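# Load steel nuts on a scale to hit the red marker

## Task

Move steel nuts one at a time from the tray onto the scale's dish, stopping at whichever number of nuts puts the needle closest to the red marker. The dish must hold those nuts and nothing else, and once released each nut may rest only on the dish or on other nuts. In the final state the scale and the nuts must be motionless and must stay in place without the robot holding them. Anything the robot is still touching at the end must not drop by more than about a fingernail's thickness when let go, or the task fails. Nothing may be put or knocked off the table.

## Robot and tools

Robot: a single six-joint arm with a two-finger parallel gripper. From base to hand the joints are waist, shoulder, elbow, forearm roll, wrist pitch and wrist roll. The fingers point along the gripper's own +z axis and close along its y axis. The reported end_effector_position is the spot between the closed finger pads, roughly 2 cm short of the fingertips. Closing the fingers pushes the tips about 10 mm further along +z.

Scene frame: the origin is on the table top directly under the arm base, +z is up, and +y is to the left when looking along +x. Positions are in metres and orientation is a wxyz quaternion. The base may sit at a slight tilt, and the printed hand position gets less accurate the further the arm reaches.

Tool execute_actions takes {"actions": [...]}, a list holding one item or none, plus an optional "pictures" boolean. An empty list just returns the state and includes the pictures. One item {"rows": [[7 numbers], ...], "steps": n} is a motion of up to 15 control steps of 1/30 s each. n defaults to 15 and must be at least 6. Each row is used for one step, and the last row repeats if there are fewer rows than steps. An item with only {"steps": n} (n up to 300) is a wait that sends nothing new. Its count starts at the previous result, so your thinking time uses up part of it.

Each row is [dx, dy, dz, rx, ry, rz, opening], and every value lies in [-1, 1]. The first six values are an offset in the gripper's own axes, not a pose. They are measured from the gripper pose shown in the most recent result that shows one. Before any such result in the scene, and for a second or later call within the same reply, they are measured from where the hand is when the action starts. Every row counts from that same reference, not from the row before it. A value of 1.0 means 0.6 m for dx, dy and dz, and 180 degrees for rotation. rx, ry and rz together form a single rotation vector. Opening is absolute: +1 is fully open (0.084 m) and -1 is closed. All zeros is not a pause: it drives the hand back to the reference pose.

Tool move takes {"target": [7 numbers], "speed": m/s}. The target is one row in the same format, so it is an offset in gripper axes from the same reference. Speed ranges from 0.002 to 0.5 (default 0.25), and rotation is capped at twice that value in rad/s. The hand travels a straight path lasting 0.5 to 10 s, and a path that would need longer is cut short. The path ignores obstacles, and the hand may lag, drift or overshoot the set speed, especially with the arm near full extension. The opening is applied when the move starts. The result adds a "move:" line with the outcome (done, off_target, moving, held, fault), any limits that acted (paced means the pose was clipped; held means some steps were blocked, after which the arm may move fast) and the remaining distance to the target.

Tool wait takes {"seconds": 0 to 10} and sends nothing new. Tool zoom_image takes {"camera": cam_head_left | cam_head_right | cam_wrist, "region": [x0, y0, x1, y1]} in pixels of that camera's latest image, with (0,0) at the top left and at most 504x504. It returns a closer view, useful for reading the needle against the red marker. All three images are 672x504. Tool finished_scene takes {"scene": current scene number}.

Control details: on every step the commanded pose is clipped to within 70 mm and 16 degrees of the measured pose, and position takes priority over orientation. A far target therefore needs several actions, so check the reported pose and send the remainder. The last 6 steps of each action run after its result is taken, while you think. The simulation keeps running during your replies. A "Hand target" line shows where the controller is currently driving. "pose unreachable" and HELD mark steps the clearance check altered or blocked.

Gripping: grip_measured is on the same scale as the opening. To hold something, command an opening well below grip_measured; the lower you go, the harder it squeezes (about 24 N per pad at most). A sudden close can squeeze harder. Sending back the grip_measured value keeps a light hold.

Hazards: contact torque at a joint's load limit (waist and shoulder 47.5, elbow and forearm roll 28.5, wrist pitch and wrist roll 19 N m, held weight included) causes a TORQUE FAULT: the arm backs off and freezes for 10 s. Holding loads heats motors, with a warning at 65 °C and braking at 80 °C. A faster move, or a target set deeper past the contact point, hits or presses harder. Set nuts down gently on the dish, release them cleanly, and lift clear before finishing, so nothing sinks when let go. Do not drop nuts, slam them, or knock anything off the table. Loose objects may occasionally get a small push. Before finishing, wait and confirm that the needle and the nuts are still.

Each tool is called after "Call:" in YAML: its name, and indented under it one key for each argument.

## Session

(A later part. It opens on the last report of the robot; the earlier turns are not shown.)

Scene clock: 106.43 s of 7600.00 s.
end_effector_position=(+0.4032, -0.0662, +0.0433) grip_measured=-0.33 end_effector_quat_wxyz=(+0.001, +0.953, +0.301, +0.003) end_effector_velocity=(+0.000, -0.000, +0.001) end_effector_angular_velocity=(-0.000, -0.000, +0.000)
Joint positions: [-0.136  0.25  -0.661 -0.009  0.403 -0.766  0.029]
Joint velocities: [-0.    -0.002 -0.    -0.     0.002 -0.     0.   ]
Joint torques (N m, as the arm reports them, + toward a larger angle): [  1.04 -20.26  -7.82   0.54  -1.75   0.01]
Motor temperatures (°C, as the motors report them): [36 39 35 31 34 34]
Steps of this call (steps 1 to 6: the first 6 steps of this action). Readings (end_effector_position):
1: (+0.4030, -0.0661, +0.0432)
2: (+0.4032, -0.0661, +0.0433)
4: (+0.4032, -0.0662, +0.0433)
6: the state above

Call:
move:
  target: [-0.002,0,-0.16,0,0,0,-0.65]
  speed: 0.25

Call:
move:
  target: [0.2007,-0.258,0,0,0,0.3556,-0.65]
  speed: 0.45

Scene clock: 108.00 s of 7600.00 s.
end_effector_position=(+0.4012, -0.0671, +0.1386) grip_measured=-0.33 end_effector_quat_wxyz=(+0.001, +0.954, +0.301, +0.003) end_effector_velocity=(+0.002, -0.000, +0.005) end_effector_angular_velocity=(-0.001, -0.009, -0.001)
Joint positions: [-0.136 -0.021 -0.684 -0.006  0.697 -0.77   0.029]
Joint velocities: [-0.    -0.009 -0.005  0.001  0.006 -0.    -0.   ]
Joint torques (N m, as the arm reports them, + toward a larger angle): [  0.98 -18.24 -10.14   0.55  -2.13   0.08]
Motor temperatures (°C, as the motors report them): [36 39 35 31 34 34]
Hand target: +0.401, -0.067, +0.139; +0.001, +0.954, +0.301, +0.003
Off your previous action's commanded pose: 0.000 m, 0 deg at its last step (step 6 of this call).
Off the commanded pose: 0.001 m, 0 deg.
Kept back: nothing.
move: done
camera_calibration (this result's frames):
cam_wrist: T_world_to_cam=[[0.583818, -0.811805, 0.0113335, -0.257736], [-0.811803, -0.583901, -0.00601579, 0.352841], [0.0115013, -0.00568848, -0.999918, 0.260085], [0, 0, 0, 1]] pos_world=[0.433916, -0.00172782, 0.265107]

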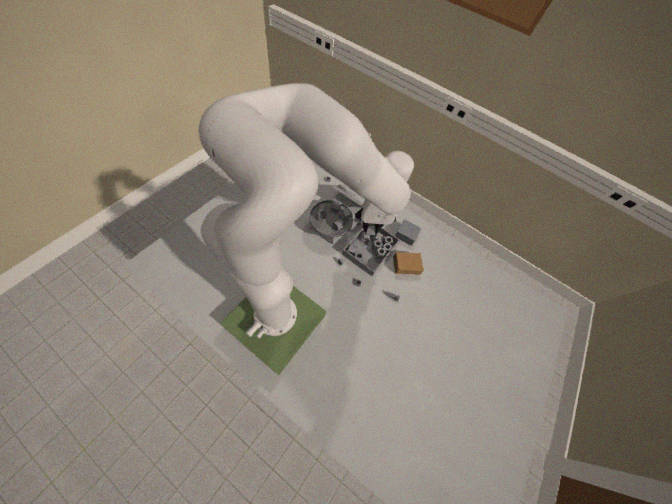

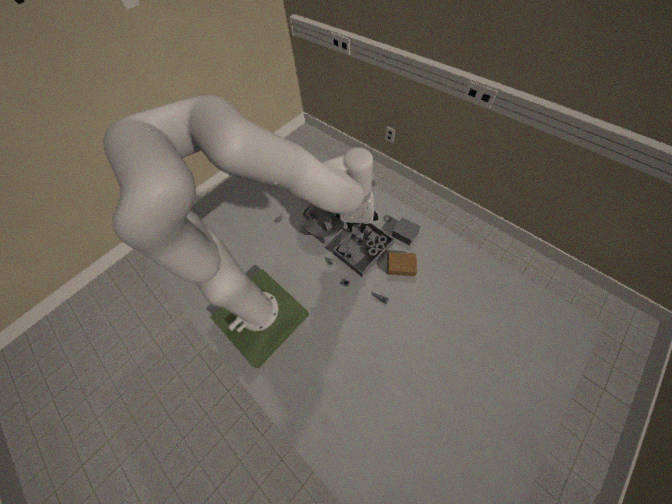

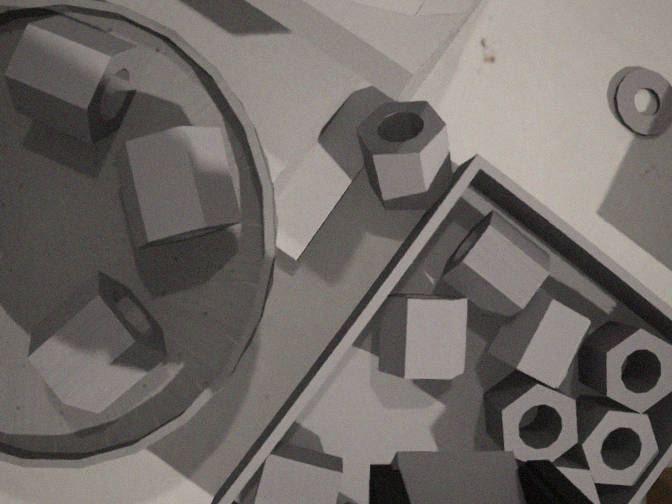

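Scene clock: 109.90 s of 7600.00 s.
end_effector_position=(+0.4116, +0.1281, +0.1388) grip_measured=-0.33 end_effector_quat_wxyz=(-0.000, +0.968, -0.250, +0.003) end_effector_velocity=(+0.001, +0.001, +0.001) end_effector_angular_velocity=(-0.006, -0.001, -0.007)
Joint positions: [ 0.333  0.057 -0.776 -0.013  0.713  0.821  0.029]
Joint velocities: [ 0.005  0.002 -0.006 -0.008  0.004  0.018  0.   ]
Joint torques (N m, as the arm reports them, + toward a larger angle): [  1.06 -19.8  -10.41   0.54  -2.07   0.15]
Motor temperatures (°C, as the motors report them): [36 39 35 31 34 34]
Hand target: +0.412, +0.128, +0.139; -0.000, +0.968, -0.250, +0.003
Off the commanded pose: 0.001 m, 0 deg.
Kept back: nothing.
move: done
camera_calibration (this result's frames):
cam_wrist: T_world_to_cam=[[-0.473506, -0.880772, 0.0057636, 0.339406], [-0.880783, 0.473463, -0.00737983, 0.368433], [0.00377109, -0.00857087, -0.999956, 0.264863], [0, 0, 0, 1]] pos_world=[0.484221, 0.12677, 0.265614]

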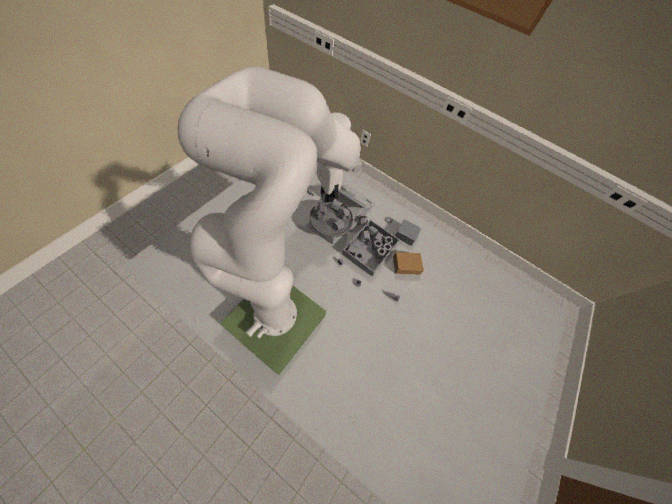

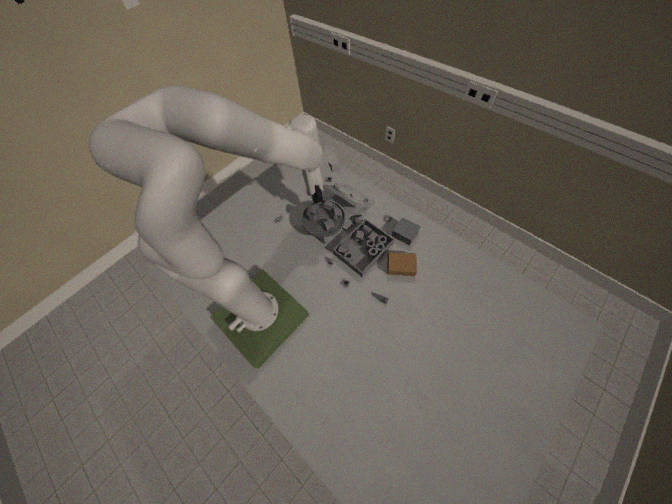

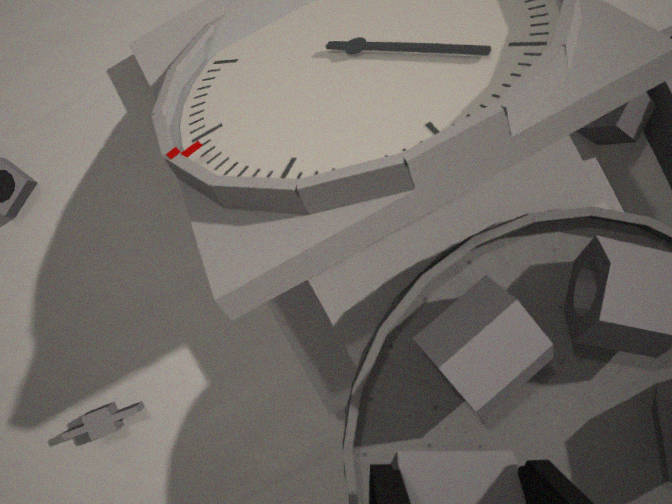

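Call:
move:
  target: [-0.005,-0.005,0.06,0,0,0,-0.65]
  speed: 0.08

Scene clock: 111.00 s of 7600.00 s.
end_effector_position=(+0.4109, +0.1323, +0.1033) grip_measured=-0.33 end_effector_quat_wxyz=(-0.001, +0.968, -0.250, +0.003) end_effector_velocity=(-0.001, -0.000, -0.003) end_effector_angular_velocity=(-0.002, +0.004, +0.001)
Joint positions: [ 0.341  0.143 -0.756 -0.015  0.607  0.832  0.029]
Joint velocities: [ 0.001  0.005  0.002 -0.001 -0.003  0.001  0.   ]
Joint torques (N m, as the arm reports them, + toward a larger angle): [  1.15 -20.96  -9.7    0.41  -2.24   0.17]
Motor temperatures (°C, as the motors report them): [36 39 35 31 34 34]
Hand target: +0.411, +0.132, +0.103; -0.000, +0.968, -0.250, +0.003
Off the commanded pose: 0.001 m, 0 deg.
Kept back: nothing.
move: done
camera_calibration (this result's frames):
cam_wrist: T_world_to_cam=[[-0.4734, -0.880832, 0.00520296, 0.342965], [-0.880837, 0.473357, -0.00770803, 0.3656], [0.00432663, -0.00823193, -0.999957, 0.229061], [0, 0, 0, 1]] pos_world=[0.483403, 0.130921, 0.230085]

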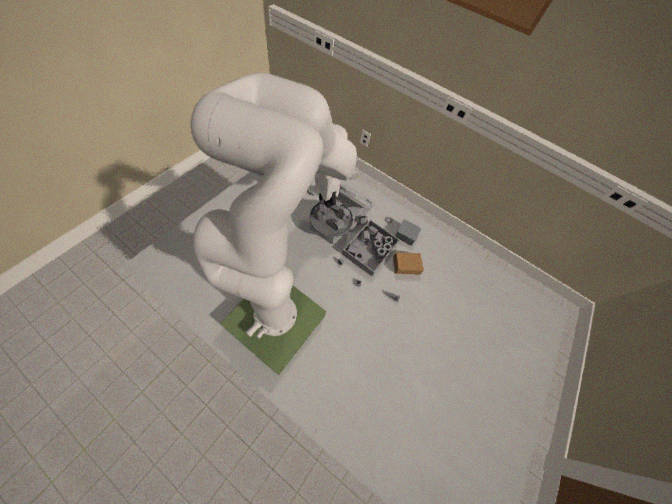

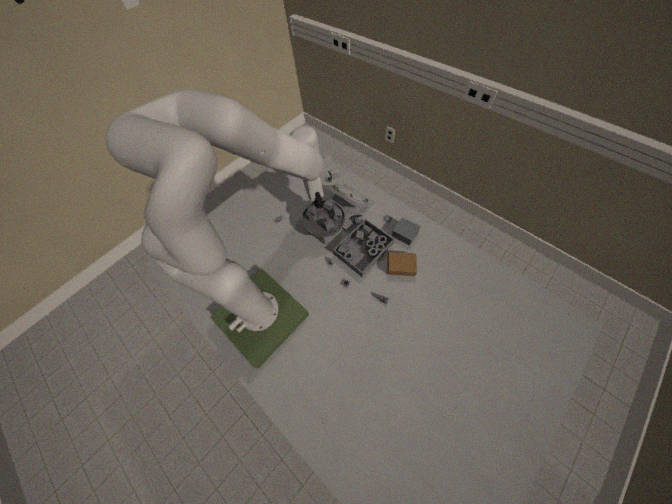

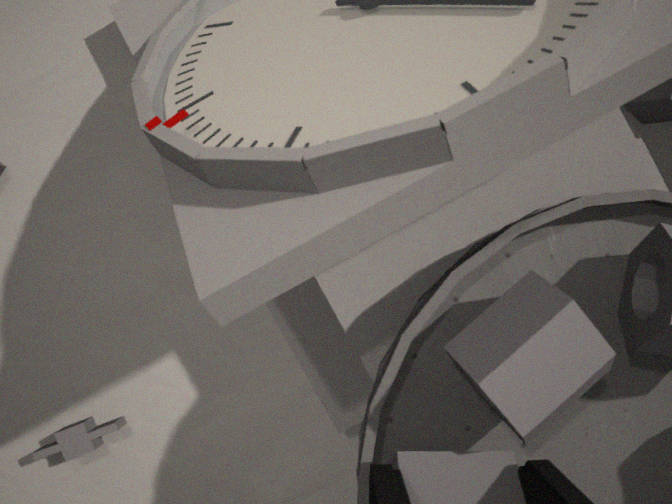

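Call:
move:
  target: [0,0,0.005,0,0,0,-0.65]
  speed: 0.015

Scene clock: 111.93 s of 7600.00 s.
end_effector_position=(+0.4109, +0.1323, +0.1004) grip_measured=-0.33 end_effector_quat_wxyz=(-0.001, +0.968, -0.250, +0.003) end_effector_velocity=(-0.001, -0.000, -0.002) end_effector_angular_velocity=(-0.001, +0.004, -0.000)
Joint positions: [ 0.341  0.15  -0.755 -0.015  0.599  0.832  0.029]
Joint velocities: [-0.     0.005  0.     0.    -0.001 -0.     0.   ]
Joint torques (N m, as the arm reports them, + toward a larger angle): [  0.86 -21.02  -9.61   0.67  -2.21  -0.06]
Motor temperatures (°C, as the motors report them): [36 39 35 31 34 34]
Hand target: +0.411, +0.132, +0.100; -0.001, +0.968, -0.250, +0.003
Off the commanded pose: 0.000 m, 0 deg.
Kept back: nothing.
move: done
camera_calibration (this result's frames):
cam_wrist: T_world_to_cam=[[-0.4734, -0.880832, 0.00523188, 0.342977], [-0.880837, 0.473357, -0.00766474, 0.36558], [0.0042748, -0.00823693, -0.999957, 0.226177], [0, 0, 0, 1]] pos_world=[0.483415, 0.130918, 0.227175]

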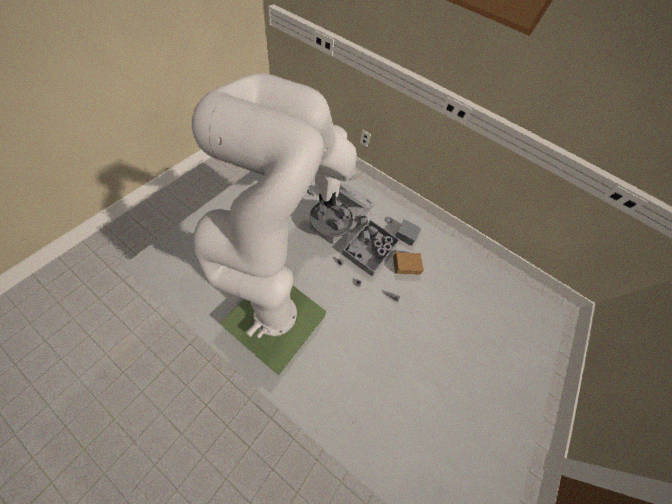

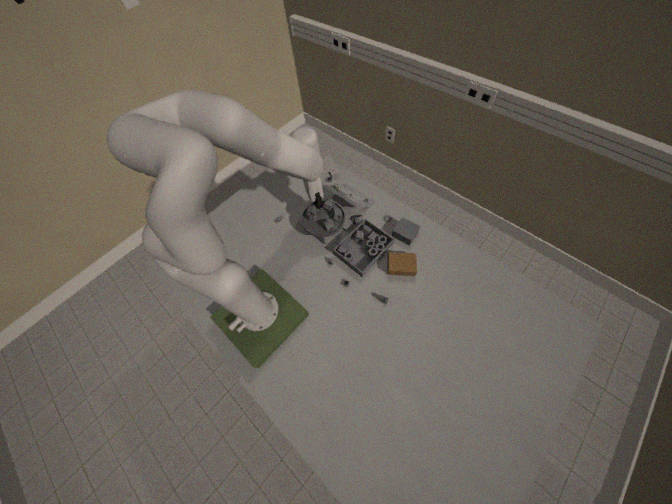

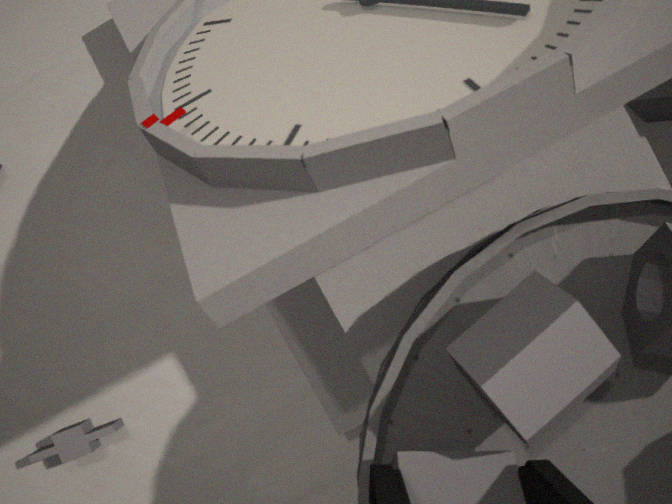

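Just touching. Press slightly, open, lift.

Call:
execute_actions:
  actions:
    - {"rows":[[0,0,0.0015,0,0,0,-0.65],[0,0,0.0015,0,0,0,-0.65],[0,0,0.0015,0,0,0,-0.65],[0,0,0.0015,0,0,0,-0.65],[0,0,0.0015,0,0,0,-0.35],[0,0,0.0015,0,0,0,-0.28],[0,0,0.0015,0,0,0,-0.2]],"steps":12}

Call:
move:
  target: [0,0,-0.06,0,0,0,-0.2]
  speed: 0.15

Scene clock: 112.30 s of 7600.00 s.
end_effector_position=(+0.4110, +0.1323, +0.0998) grip_measured=-0.33 end_effector_quat_wxyz=(-0.001, +0.968, -0.250, +0.004) end_effector_velocity=(-0.000, -0.000, -0.002) end_effector_angular_velocity=(-0.002, +0.002, +0.000)
Joint positions: [ 0.341  0.152 -0.755 -0.015  0.597  0.832  0.029]
Joint velocities: [-0.     0.006  0.    -0.002 -0.004  0.001  0.   ]
Joint torques (N m, as the arm reports them, + toward a larger angle): [  0.97 -19.95  -9.69   0.5   -2.27  -0.15]
Motor temperatures (°C, as the motors report them): [36 39 35 31 34 34]
Steps of this call (steps 1 to 5: nothing new was sent; steps 6 to 11: the first 6 steps of this action). Readings (end_effector_position):
6: (+0.4109, +0.1323, +0.1003)
7: (+0.4110, +0.1323, +0.1002)
9: (+0.4110, +0.1323, +0.0999)
11: the state above

Scene clock: 113.50 s of 7600.00 s.
end_effector_position=(+0.4105, +0.1321, +0.1350) grip_measured=-0.22 end_effector_quat_wxyz=(-0.000, +0.968, -0.250, +0.003) end_effector_velocity=(+0.000, +0.000, +0.002) end_effector_angular_velocity=(+0.001, -0.001, -0.001)
Joint positions: [ 0.342  0.066 -0.774 -0.013  0.702  0.831  0.035]
Joint velocities: [-0.    -0.005 -0.002  0.001  0.006  0.001 -0.   ]
Joint torques (N m, as the arm reports them, + toward a larger angle): [  1.22 -19.65 -10.08   0.32  -2.16   0.19]
Motor temperatures (°C, as the motors report them): [36 39 35 31 34 34]
Hand target: +0.411, +0.132, +0.135; -0.001, +0.968, -0.250, +0.004
Off your previous action's commanded pose: 0.000 m, 0 deg at its last step (step 6 of this call).
Off the commanded pose: 0.001 m, 0 deg.
Kept back: nothing.
move: done
camera_calibration (this result's frames):
cam_wrist: T_world_to_cam=[[-0.473518, -0.880766, 0.00571042, 0.342478], [-0.880776, 0.473475, -0.00745012, 0.365506], [0.00385807, -0.00855736, -0.999956, 0.261034], [0, 0, 0, 1]] pos_world=[0.483091, 0.130819, 0.26179]

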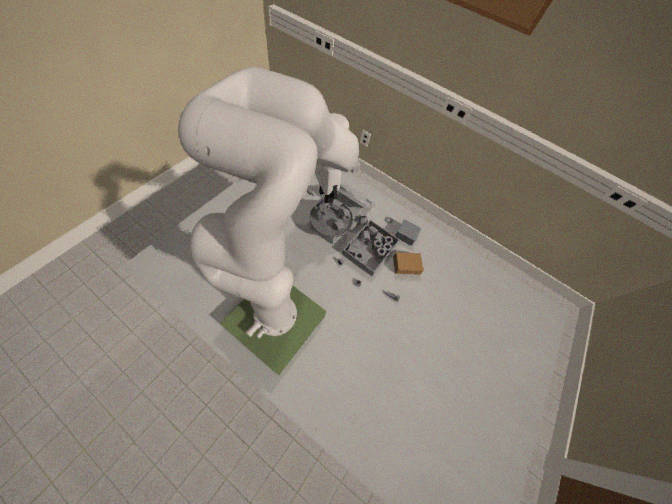

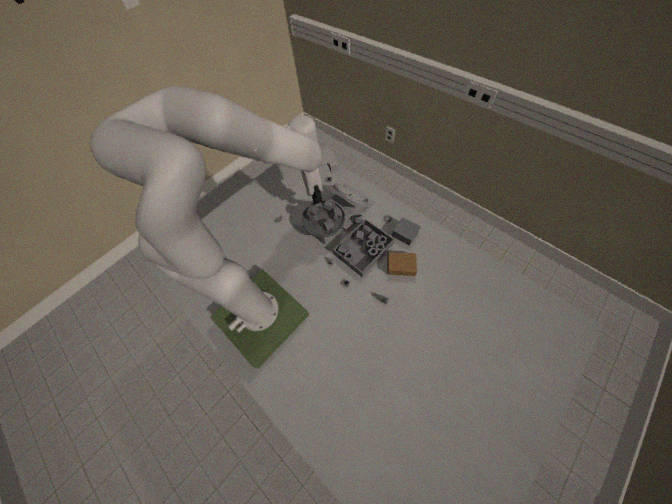

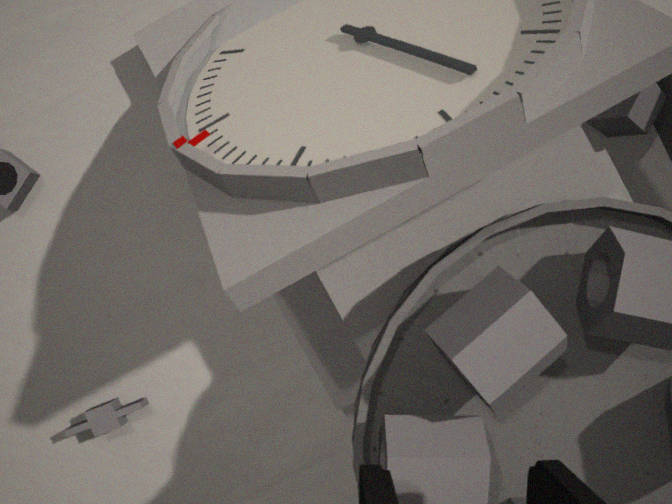

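Call:
move:
  target: [0.2051,0.3225,0.033,-0.093,-0.1488,-0.347,-0.7]
  speed: 0.45

Call:
move:
  target: [0.035,0,0.0606,0,0,0,-0.7]
  speed: 0.15

Scene clock: 117.03 s of 7600.00 s.
end_effector_position=(+0.4240, -0.0963, +0.1153) grip_measured=-0.72 end_effector_quat_wxyz=(+0.078, +0.922, +0.290, -0.244) end_effector_velocity=(-0.000, -0.002, -0.000) end_effector_angular_velocity=(+0.000, +0.007, +0.007)
Joint positions: [-0.034  0.404 -1.188 -0.341  1.22  -0.479  0.012]
Joint velocities: [-0.002  0.004 -0.005 -0.003  0.005 -0.009  0.   ]
Joint torques (N m, as the arm reports them, + toward a larger angle): [  0.51 -25.62  -9.89   0.3   -0.72  -0.1 ]
Motor temperatures (°C, as the motors report them): [36 39 35 31 34 34]
Hand target: +0.424, -0.097, +0.115; +0.078, +0.922, +0.291, -0.244
Off the commanded pose: 0.001 m, 0 deg.
Kept back: nothing.
move: done
camera_calibration (this result's frames):
cam_wrist: T_world_to_cam=[[0.58522, -0.810864, 0.00410888, -0.29423], [-0.706243, -0.50721, 0.493922, 0.259122], [-0.39842, -0.291955, -0.869496, 0.367583], [0, 0, 0, 1]] pos_world=[0.501644, 0.000166398, 0.192835]

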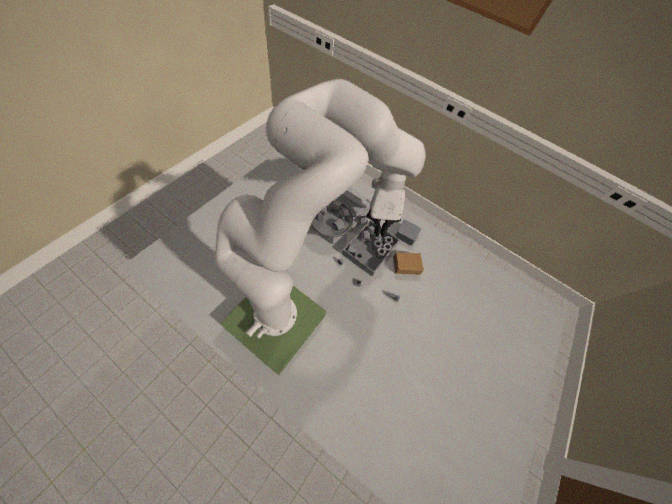

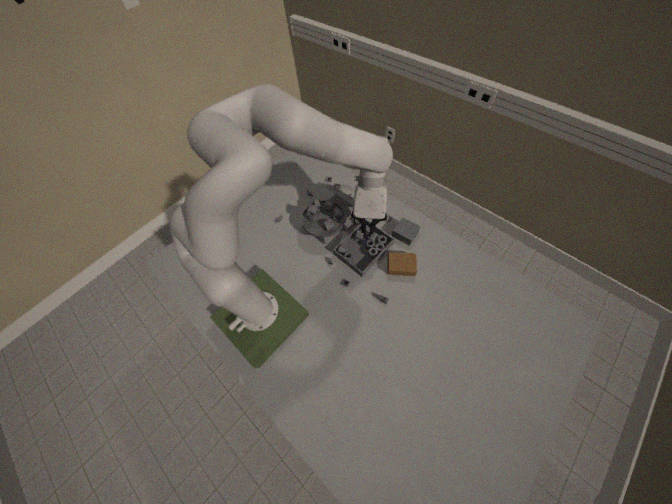

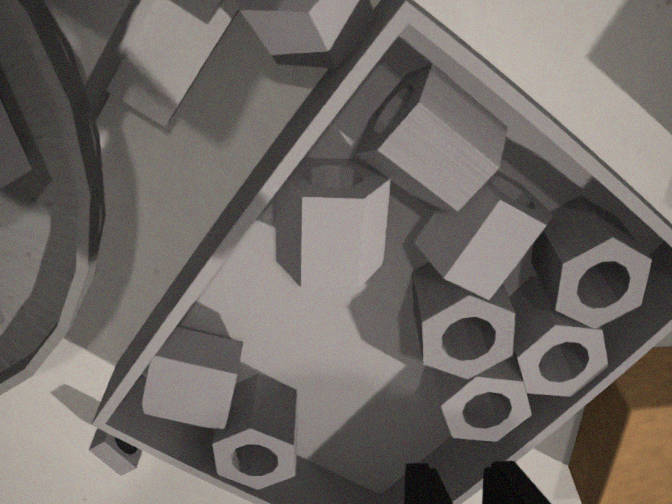

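Scene clock: 117.90 s of 7600.00 s.
end_effector_position=(+0.4245, -0.0962, +0.0738) grip_measured=-0.72 end_effector_quat_wxyz=(+0.078, +0.922, +0.290, -0.243) end_effector_velocity=(-0.001, +0.001, -0.003) end_effector_angular_velocity=(+0.001, +0.001, -0.002)
Joint positions: [-0.039  0.489 -1.18  -0.357  1.131 -0.448  0.012]
Joint velocities: [ 0.     0.005  0.001  0.002 -0.004  0.002  0.   ]
Joint torques (N m, as the arm reports them, + toward a larger angle): [  0.94 -26.06  -9.14   0.42  -0.49   0.05]
Motor temperatures (°C, as the motors report them): [36 39 35 31 34 34]
Hand target: +0.424, -0.096, +0.073; +0.078, +0.922, +0.291, -0.244
Off the commanded pose: 0.001 m, 0 deg.
Kept back: nothing.
move: done
camera_calibration (this result's frames):
cam_wrist: T_world_to_cam=[[0.585341, -0.810775, 0.00441855, -0.29436], [-0.70652, -0.507386, 0.493344, 0.28024], [-0.397749, -0.291897, -0.869823, 0.331442], [0, 0, 0, 1]] pos_world=[0.502127, 0.000276854, 0.151342]

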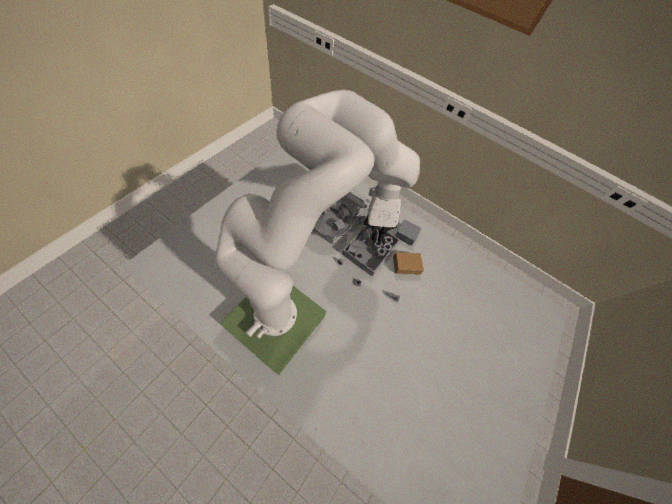

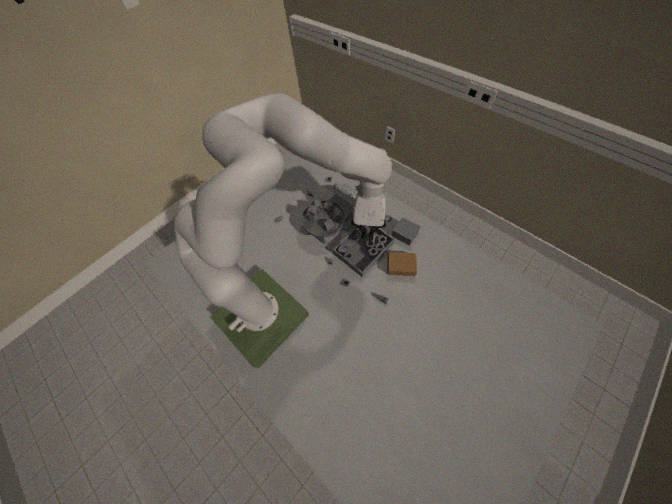

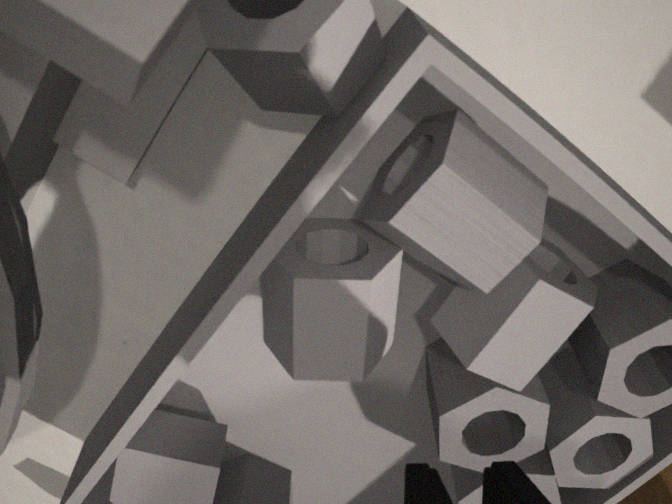

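Call:
execute_actions:
  actions: []

Scene clock: 118.70 s of 7600.00 s.
end_effector_position=(+0.4243, -0.0962, +0.0734) grip_measured=-0.72 end_effector_quat_wxyz=(+0.078, +0.922, +0.291, -0.244) end_effector_velocity=(-0.001, +0.000, -0.001) end_effector_angular_velocity=(-0.000, +0.003, +0.001)
Joint positions: [-0.039  0.489 -1.179 -0.357  1.131 -0.448  0.012]
Joint velocities: [ 0.001  0.002  0.    -0.001  0.001 -0.    -0.   ]
Joint torques (N m, as the arm reports them, + toward a larger angle): [  0.82 -26.49  -9.29   0.44  -0.29  -0.07]
Motor temperatures (°C, as the motors report them): [36 39 35 31 34 34]
Hand target: +0.424, -0.096, +0.073; +0.078, +0.922, +0.291, -0.244
Off the commanded pose: 0.000 m, 0 deg.
Kept back: nothing.
Steps of this call (steps 1 to 24: nothing new was sent). Readings (end_effector_position):
1: (+0.4245, -0.0962, +0.0737)
2: (+0.4245, -0.0962, +0.0736)
4: (+0.4244, -0.0962, +0.0735)
8: (+0.4244, -0.0962, +0.0734)
24: the state above
camera_calibration (this result's frames):
cam_wrist: T_world_to_cam=[[0.585331, -0.810785, 0.00398244, -0.294188], [-0.706178, -0.507387, 0.493833, 0.280102], [-0.398372, -0.291868, -0.869548, 0.331245], [0, 0, 0, 1]] pos_world=[0.501958, 0.000276855, 0.150882]

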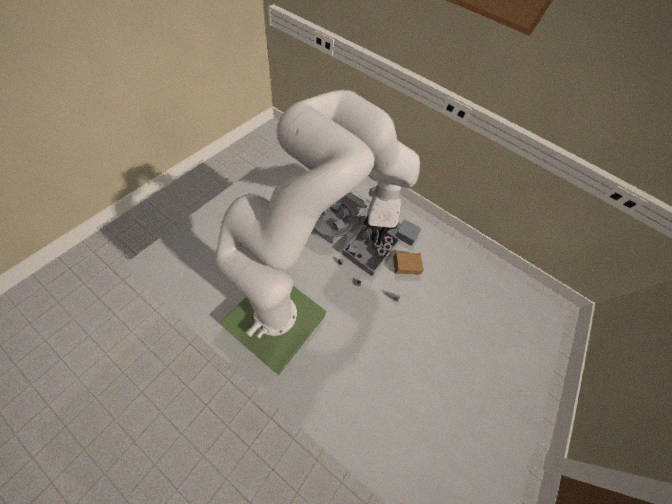

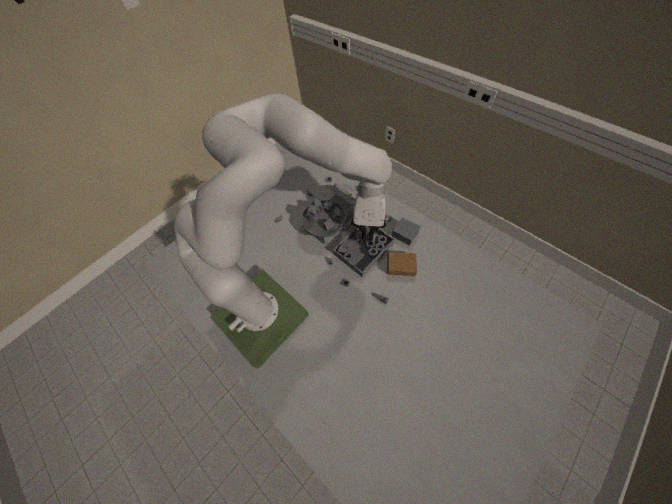

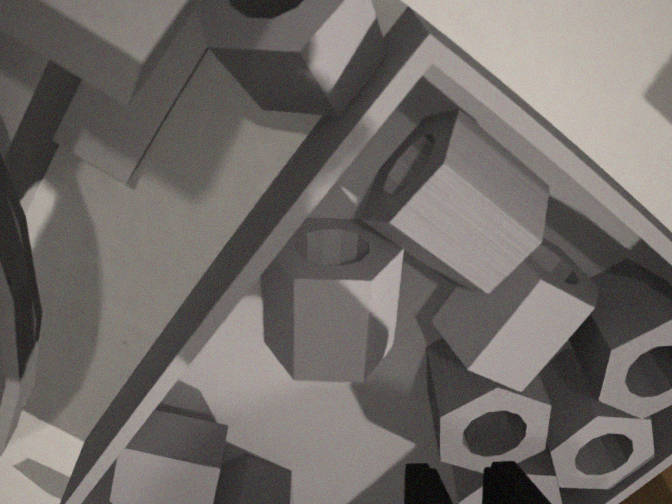

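Call:
move:
  target: [0.0083,0,0.0144,0,0,0,-0.7]
  speed: 0.03

Scene clock: 120.27 s of 7600.00 s.
end_effector_position=(+0.4244, -0.0962, +0.0636) grip_measured=-0.72 end_effector_quat_wxyz=(+0.078, +0.922, +0.291, -0.244) end_effector_velocity=(+0.002, -0.000, +0.001) end_effector_angular_velocity=(+0.000, -0.007, -0.001)
Joint positions: [-0.04   0.511 -1.18  -0.361  1.111 -0.441  0.012]
Joint velocities: [-0.001 -0.001 -0.002 -0.    -0.004  0.001 -0.   ]
Joint torques (N m, as the arm reports them, + toward a larger angle): [  1.01 -26.06  -9.05   0.38  -0.46   0.01]
Motor temperatures (°C, as the motors report them): [36 39 35 31 34 34]
Hand target: +0.424, -0.096, +0.063; +0.078, +0.922, +0.291, -0.244
Off the commanded pose: 0.000 m, 0 deg.
Kept back: nothing.
move: done
camera_calibration (this result's frames):
cam_wrist: T_world_to_cam=[[0.585355, -0.810767, 0.00399591, -0.294198], [-0.706201, -0.507427, 0.493759, 0.285038], [-0.398296, -0.291846, -0.86959, 0.32273], [0, 0, 0, 1]] pos_world=[0.502047, 0.000297571, 0.141078]

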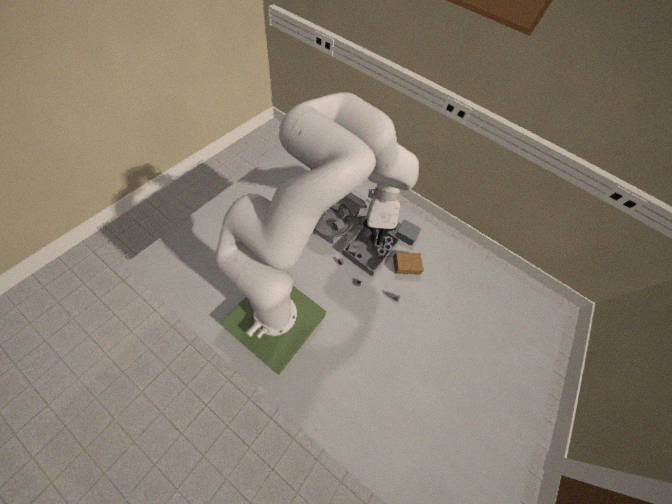

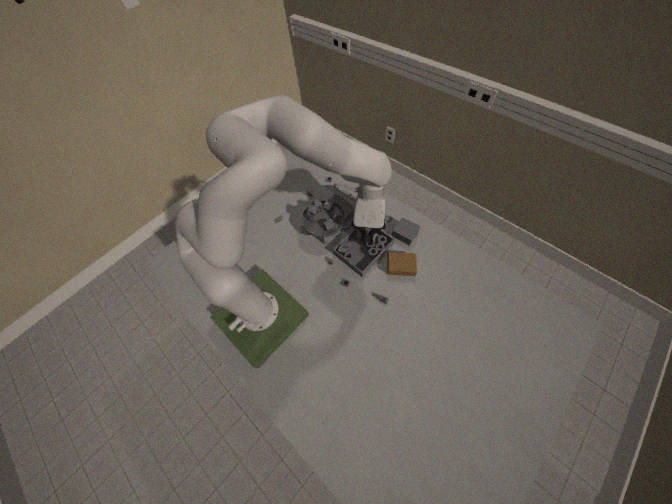

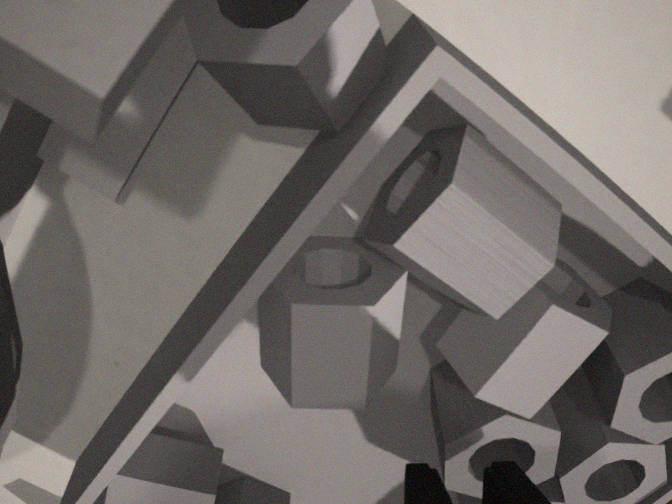

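Call:
move:
  target: [0.0067,0,0.0115,0,0,0,-0.7]
  speed: 0.015

Scene clock: 121.40 s of 7600.00 s.
end_effector_position=(+0.4245, -0.0962, +0.0558) grip_measured=-0.72 end_effector_quat_wxyz=(+0.078, +0.922, +0.290, -0.244) end_effector_velocity=(+0.000, -0.000, -0.001) end_effector_angular_velocity=(+0.000, -0.001, +0.001)
Joint positions: [-0.041  0.528 -1.181 -0.365  1.096 -0.435  0.012]
Joint velocities: [-0.001  0.003  0.    -0.001 -0.003  0.    -0.   ]
Joint torques (N m, as the arm reports them, + toward a larger angle): [  0.92 -26.26  -8.9    0.43  -0.62  -0.13]
Motor temperatures (°C, as the motors report them): [36 39 35 31 34 34]
Hand target: +0.425, -0.096, +0.056; +0.078, +0.922, +0.291, -0.244
Off the commanded pose: 0.000 m, 0 deg.
Kept back: nothing.
move: done
camera_calibration (this result's frames):
cam_wrist: T_world_to_cam=[[0.585297, -0.810809, 0.00399413, -0.294206], [-0.706193, -0.507345, 0.493855, 0.288907], [-0.398396, -0.291873, -0.869535, 0.316002], [0, 0, 0, 1]] pos_world=[0.502116, 0.000262201, 0.133271]

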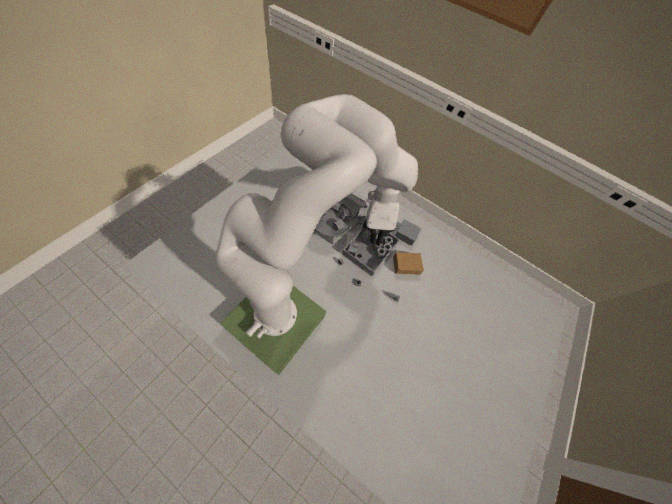

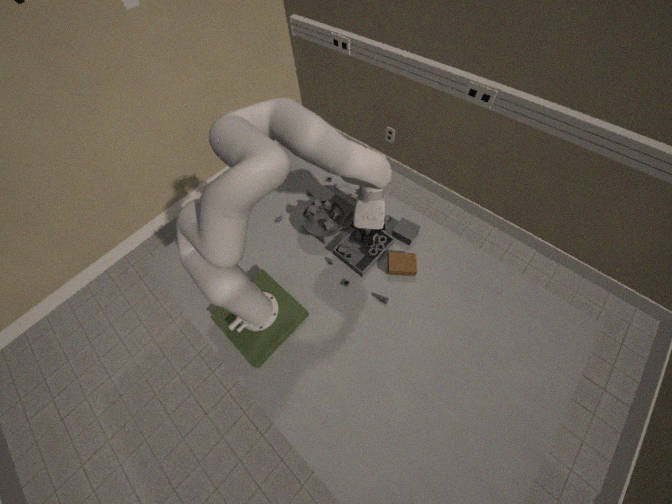

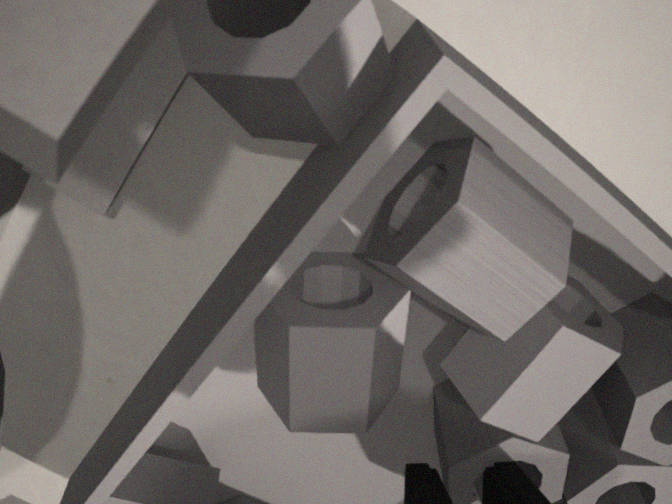

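Call:
zoom_image:
  camera: "cam_wrist"
  region: [380,384,600,504]

Region (380, 384, 600, 504) of cam_wrist's 672x504 image, scaled by 2.291, with more detail than that image has; it fills the top 275 rows of this view, and the rest is white.

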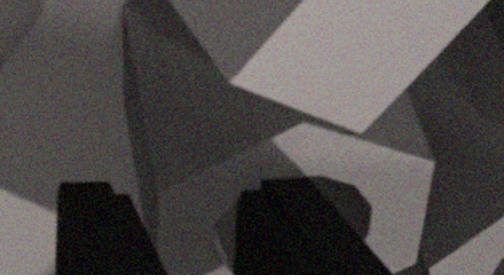

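Call:
move:
  target: [-0.0025,0.0017,0.005,0,0,0,-0.7]
  speed: 0.01

Call:
zoom_image:
  camera: "cam_wrist"
  region: [380,384,600,504]

Scene clock: 122.77 s of 7600.00 s.
end_effector_position=(+0.4228, -0.0986, +0.0539) grip_measured=-0.72 end_effector_quat_wxyz=(+0.078, +0.922, +0.291, -0.244) end_effector_velocity=(+0.001, -0.000, +0.001) end_effector_angular_velocity=(-0.000, -0.003, +0.000)
Joint positions: [-0.046  0.528 -1.174 -0.369  1.088 -0.436  0.012]
Joint velocities: [-0.001 -0.002  0.001 -0.001 -0.002  0.    -0.   ]
Joint torques (N m, as the arm reports them, + toward a larger angle): [  1.05 -26.76  -9.16   0.23  -0.4   -0.14]
Motor temperatures (°C, as the motors report them): [36 39 35 31 34 34]
Hand target: +0.423, -0.099, +0.054; +0.078, +0.922, +0.291, -0.244
Off the commanded pose: 0.000 m, 0 deg.
Kept back: nothing.
move: done
camera_calibration (this result's frames):
cam_wrist: T_world_to_cam=[[0.585302, -0.810806, 0.00389607, -0.29511], [-0.706147, -0.507378, 0.493888, 0.287423], [-0.39847, -0.291825, -0.869517, 0.313071], [0, 0, 0, 1]] pos_world=[0.50044, -0.00208295, 0.131416]

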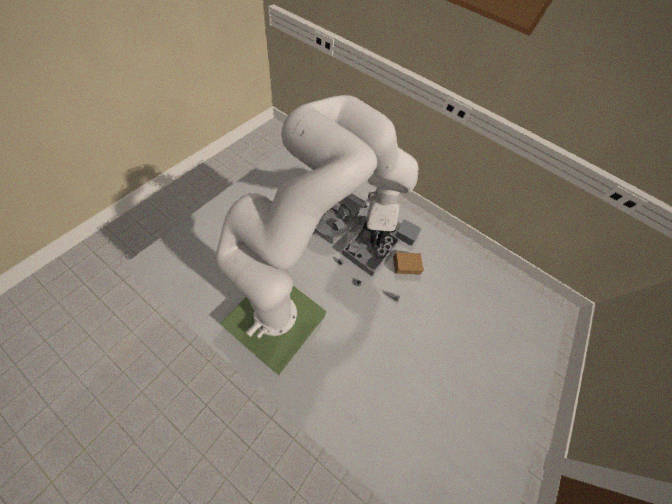

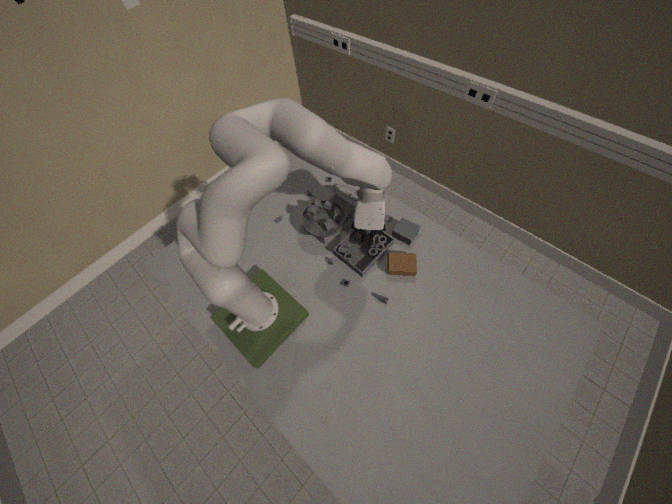

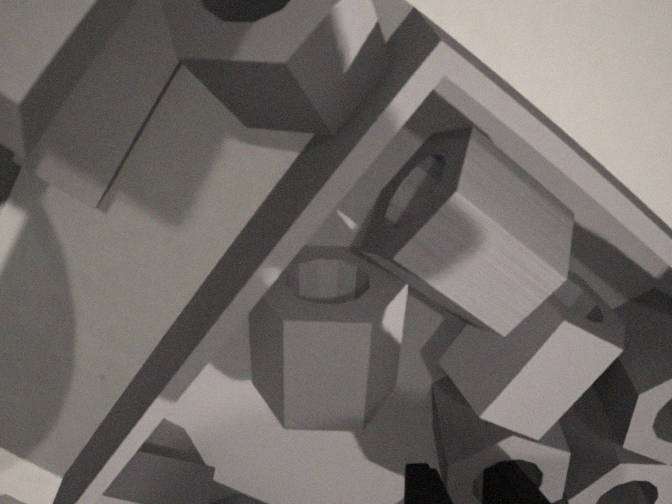

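Region (380, 384, 600, 504) of cam_wrist's 672x504 image, scaled by 2.291, with more detail than that image has; it fills the top 275 rows of this view, and the rest is white.

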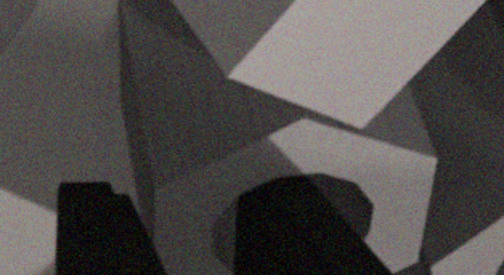

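Call:
move:
  target: [0,0.001,0.004,0,0,0,-0.7]
  speed: 0.01

Call:
zoom_image:
  camera: "cam_wrist"
  region: [380,384,600,504]

Scene clock: 123.70 s of 7600.00 s.
end_effector_position=(+0.4223, -0.0997, +0.0519) grip_measured=-0.72 end_effector_quat_wxyz=(+0.078, +0.922, +0.291, -0.244) end_effector_velocity=(+0.001, -0.001, +0.000) end_effector_angular_velocity=(-0.001, -0.004, +0.001)
Joint positions: [-0.049  0.532 -1.172 -0.371  1.083 -0.435  0.012]
Joint velocities: [-0.002 -0.    -0.001 -0.003 -0.003  0.     0.   ]
Joint torques (N m, as the arm reports them, + toward a larger angle): [  0.86 -26.32  -8.76   0.34  -0.38   0.01]
Motor temperatures (°C, as the motors report them): [36 39 35 31 34 34]
Hand target: +0.422, -0.100, +0.052; +0.078, +0.922, +0.291, -0.244
Off the commanded pose: 0.000 m, 0 deg.
Kept back: nothing.
move: done
camera_calibration (this result's frames):
cam_wrist: T_world_to_cam=[[0.585322, -0.810791, 0.00399103, -0.295717], [-0.70622, -0.507401, 0.493758, 0.287477], [-0.398309, -0.291826, -0.86959, 0.310743], [0, 0, 0, 1]] pos_world=[0.499884, -0.00321549, 0.129455]

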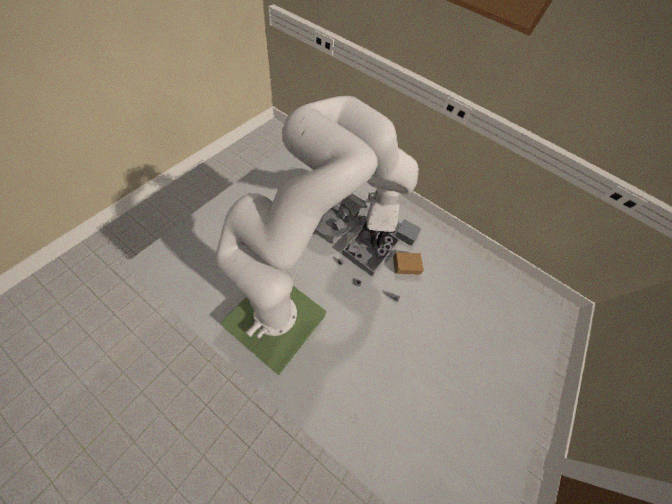

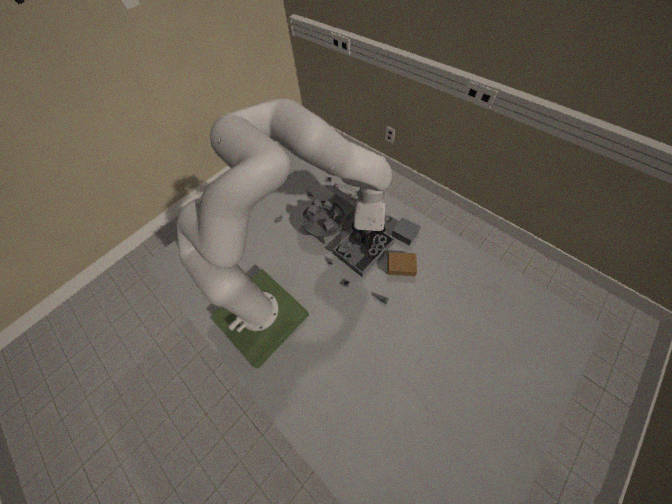

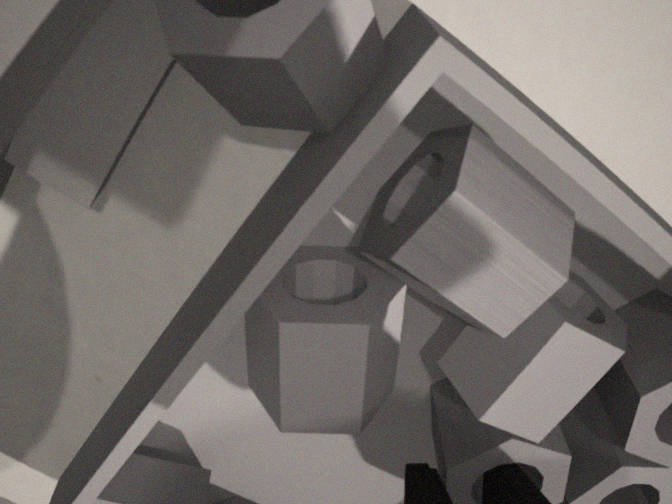

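Region (380, 384, 600, 504) of cam_wrist's 672x504 image, scaled by 2.291, with more detail than that image has; it fills the top 275 rows of this view, and the rest is white.

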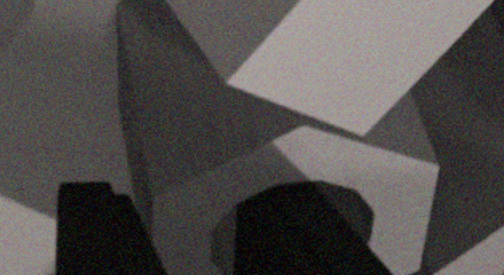

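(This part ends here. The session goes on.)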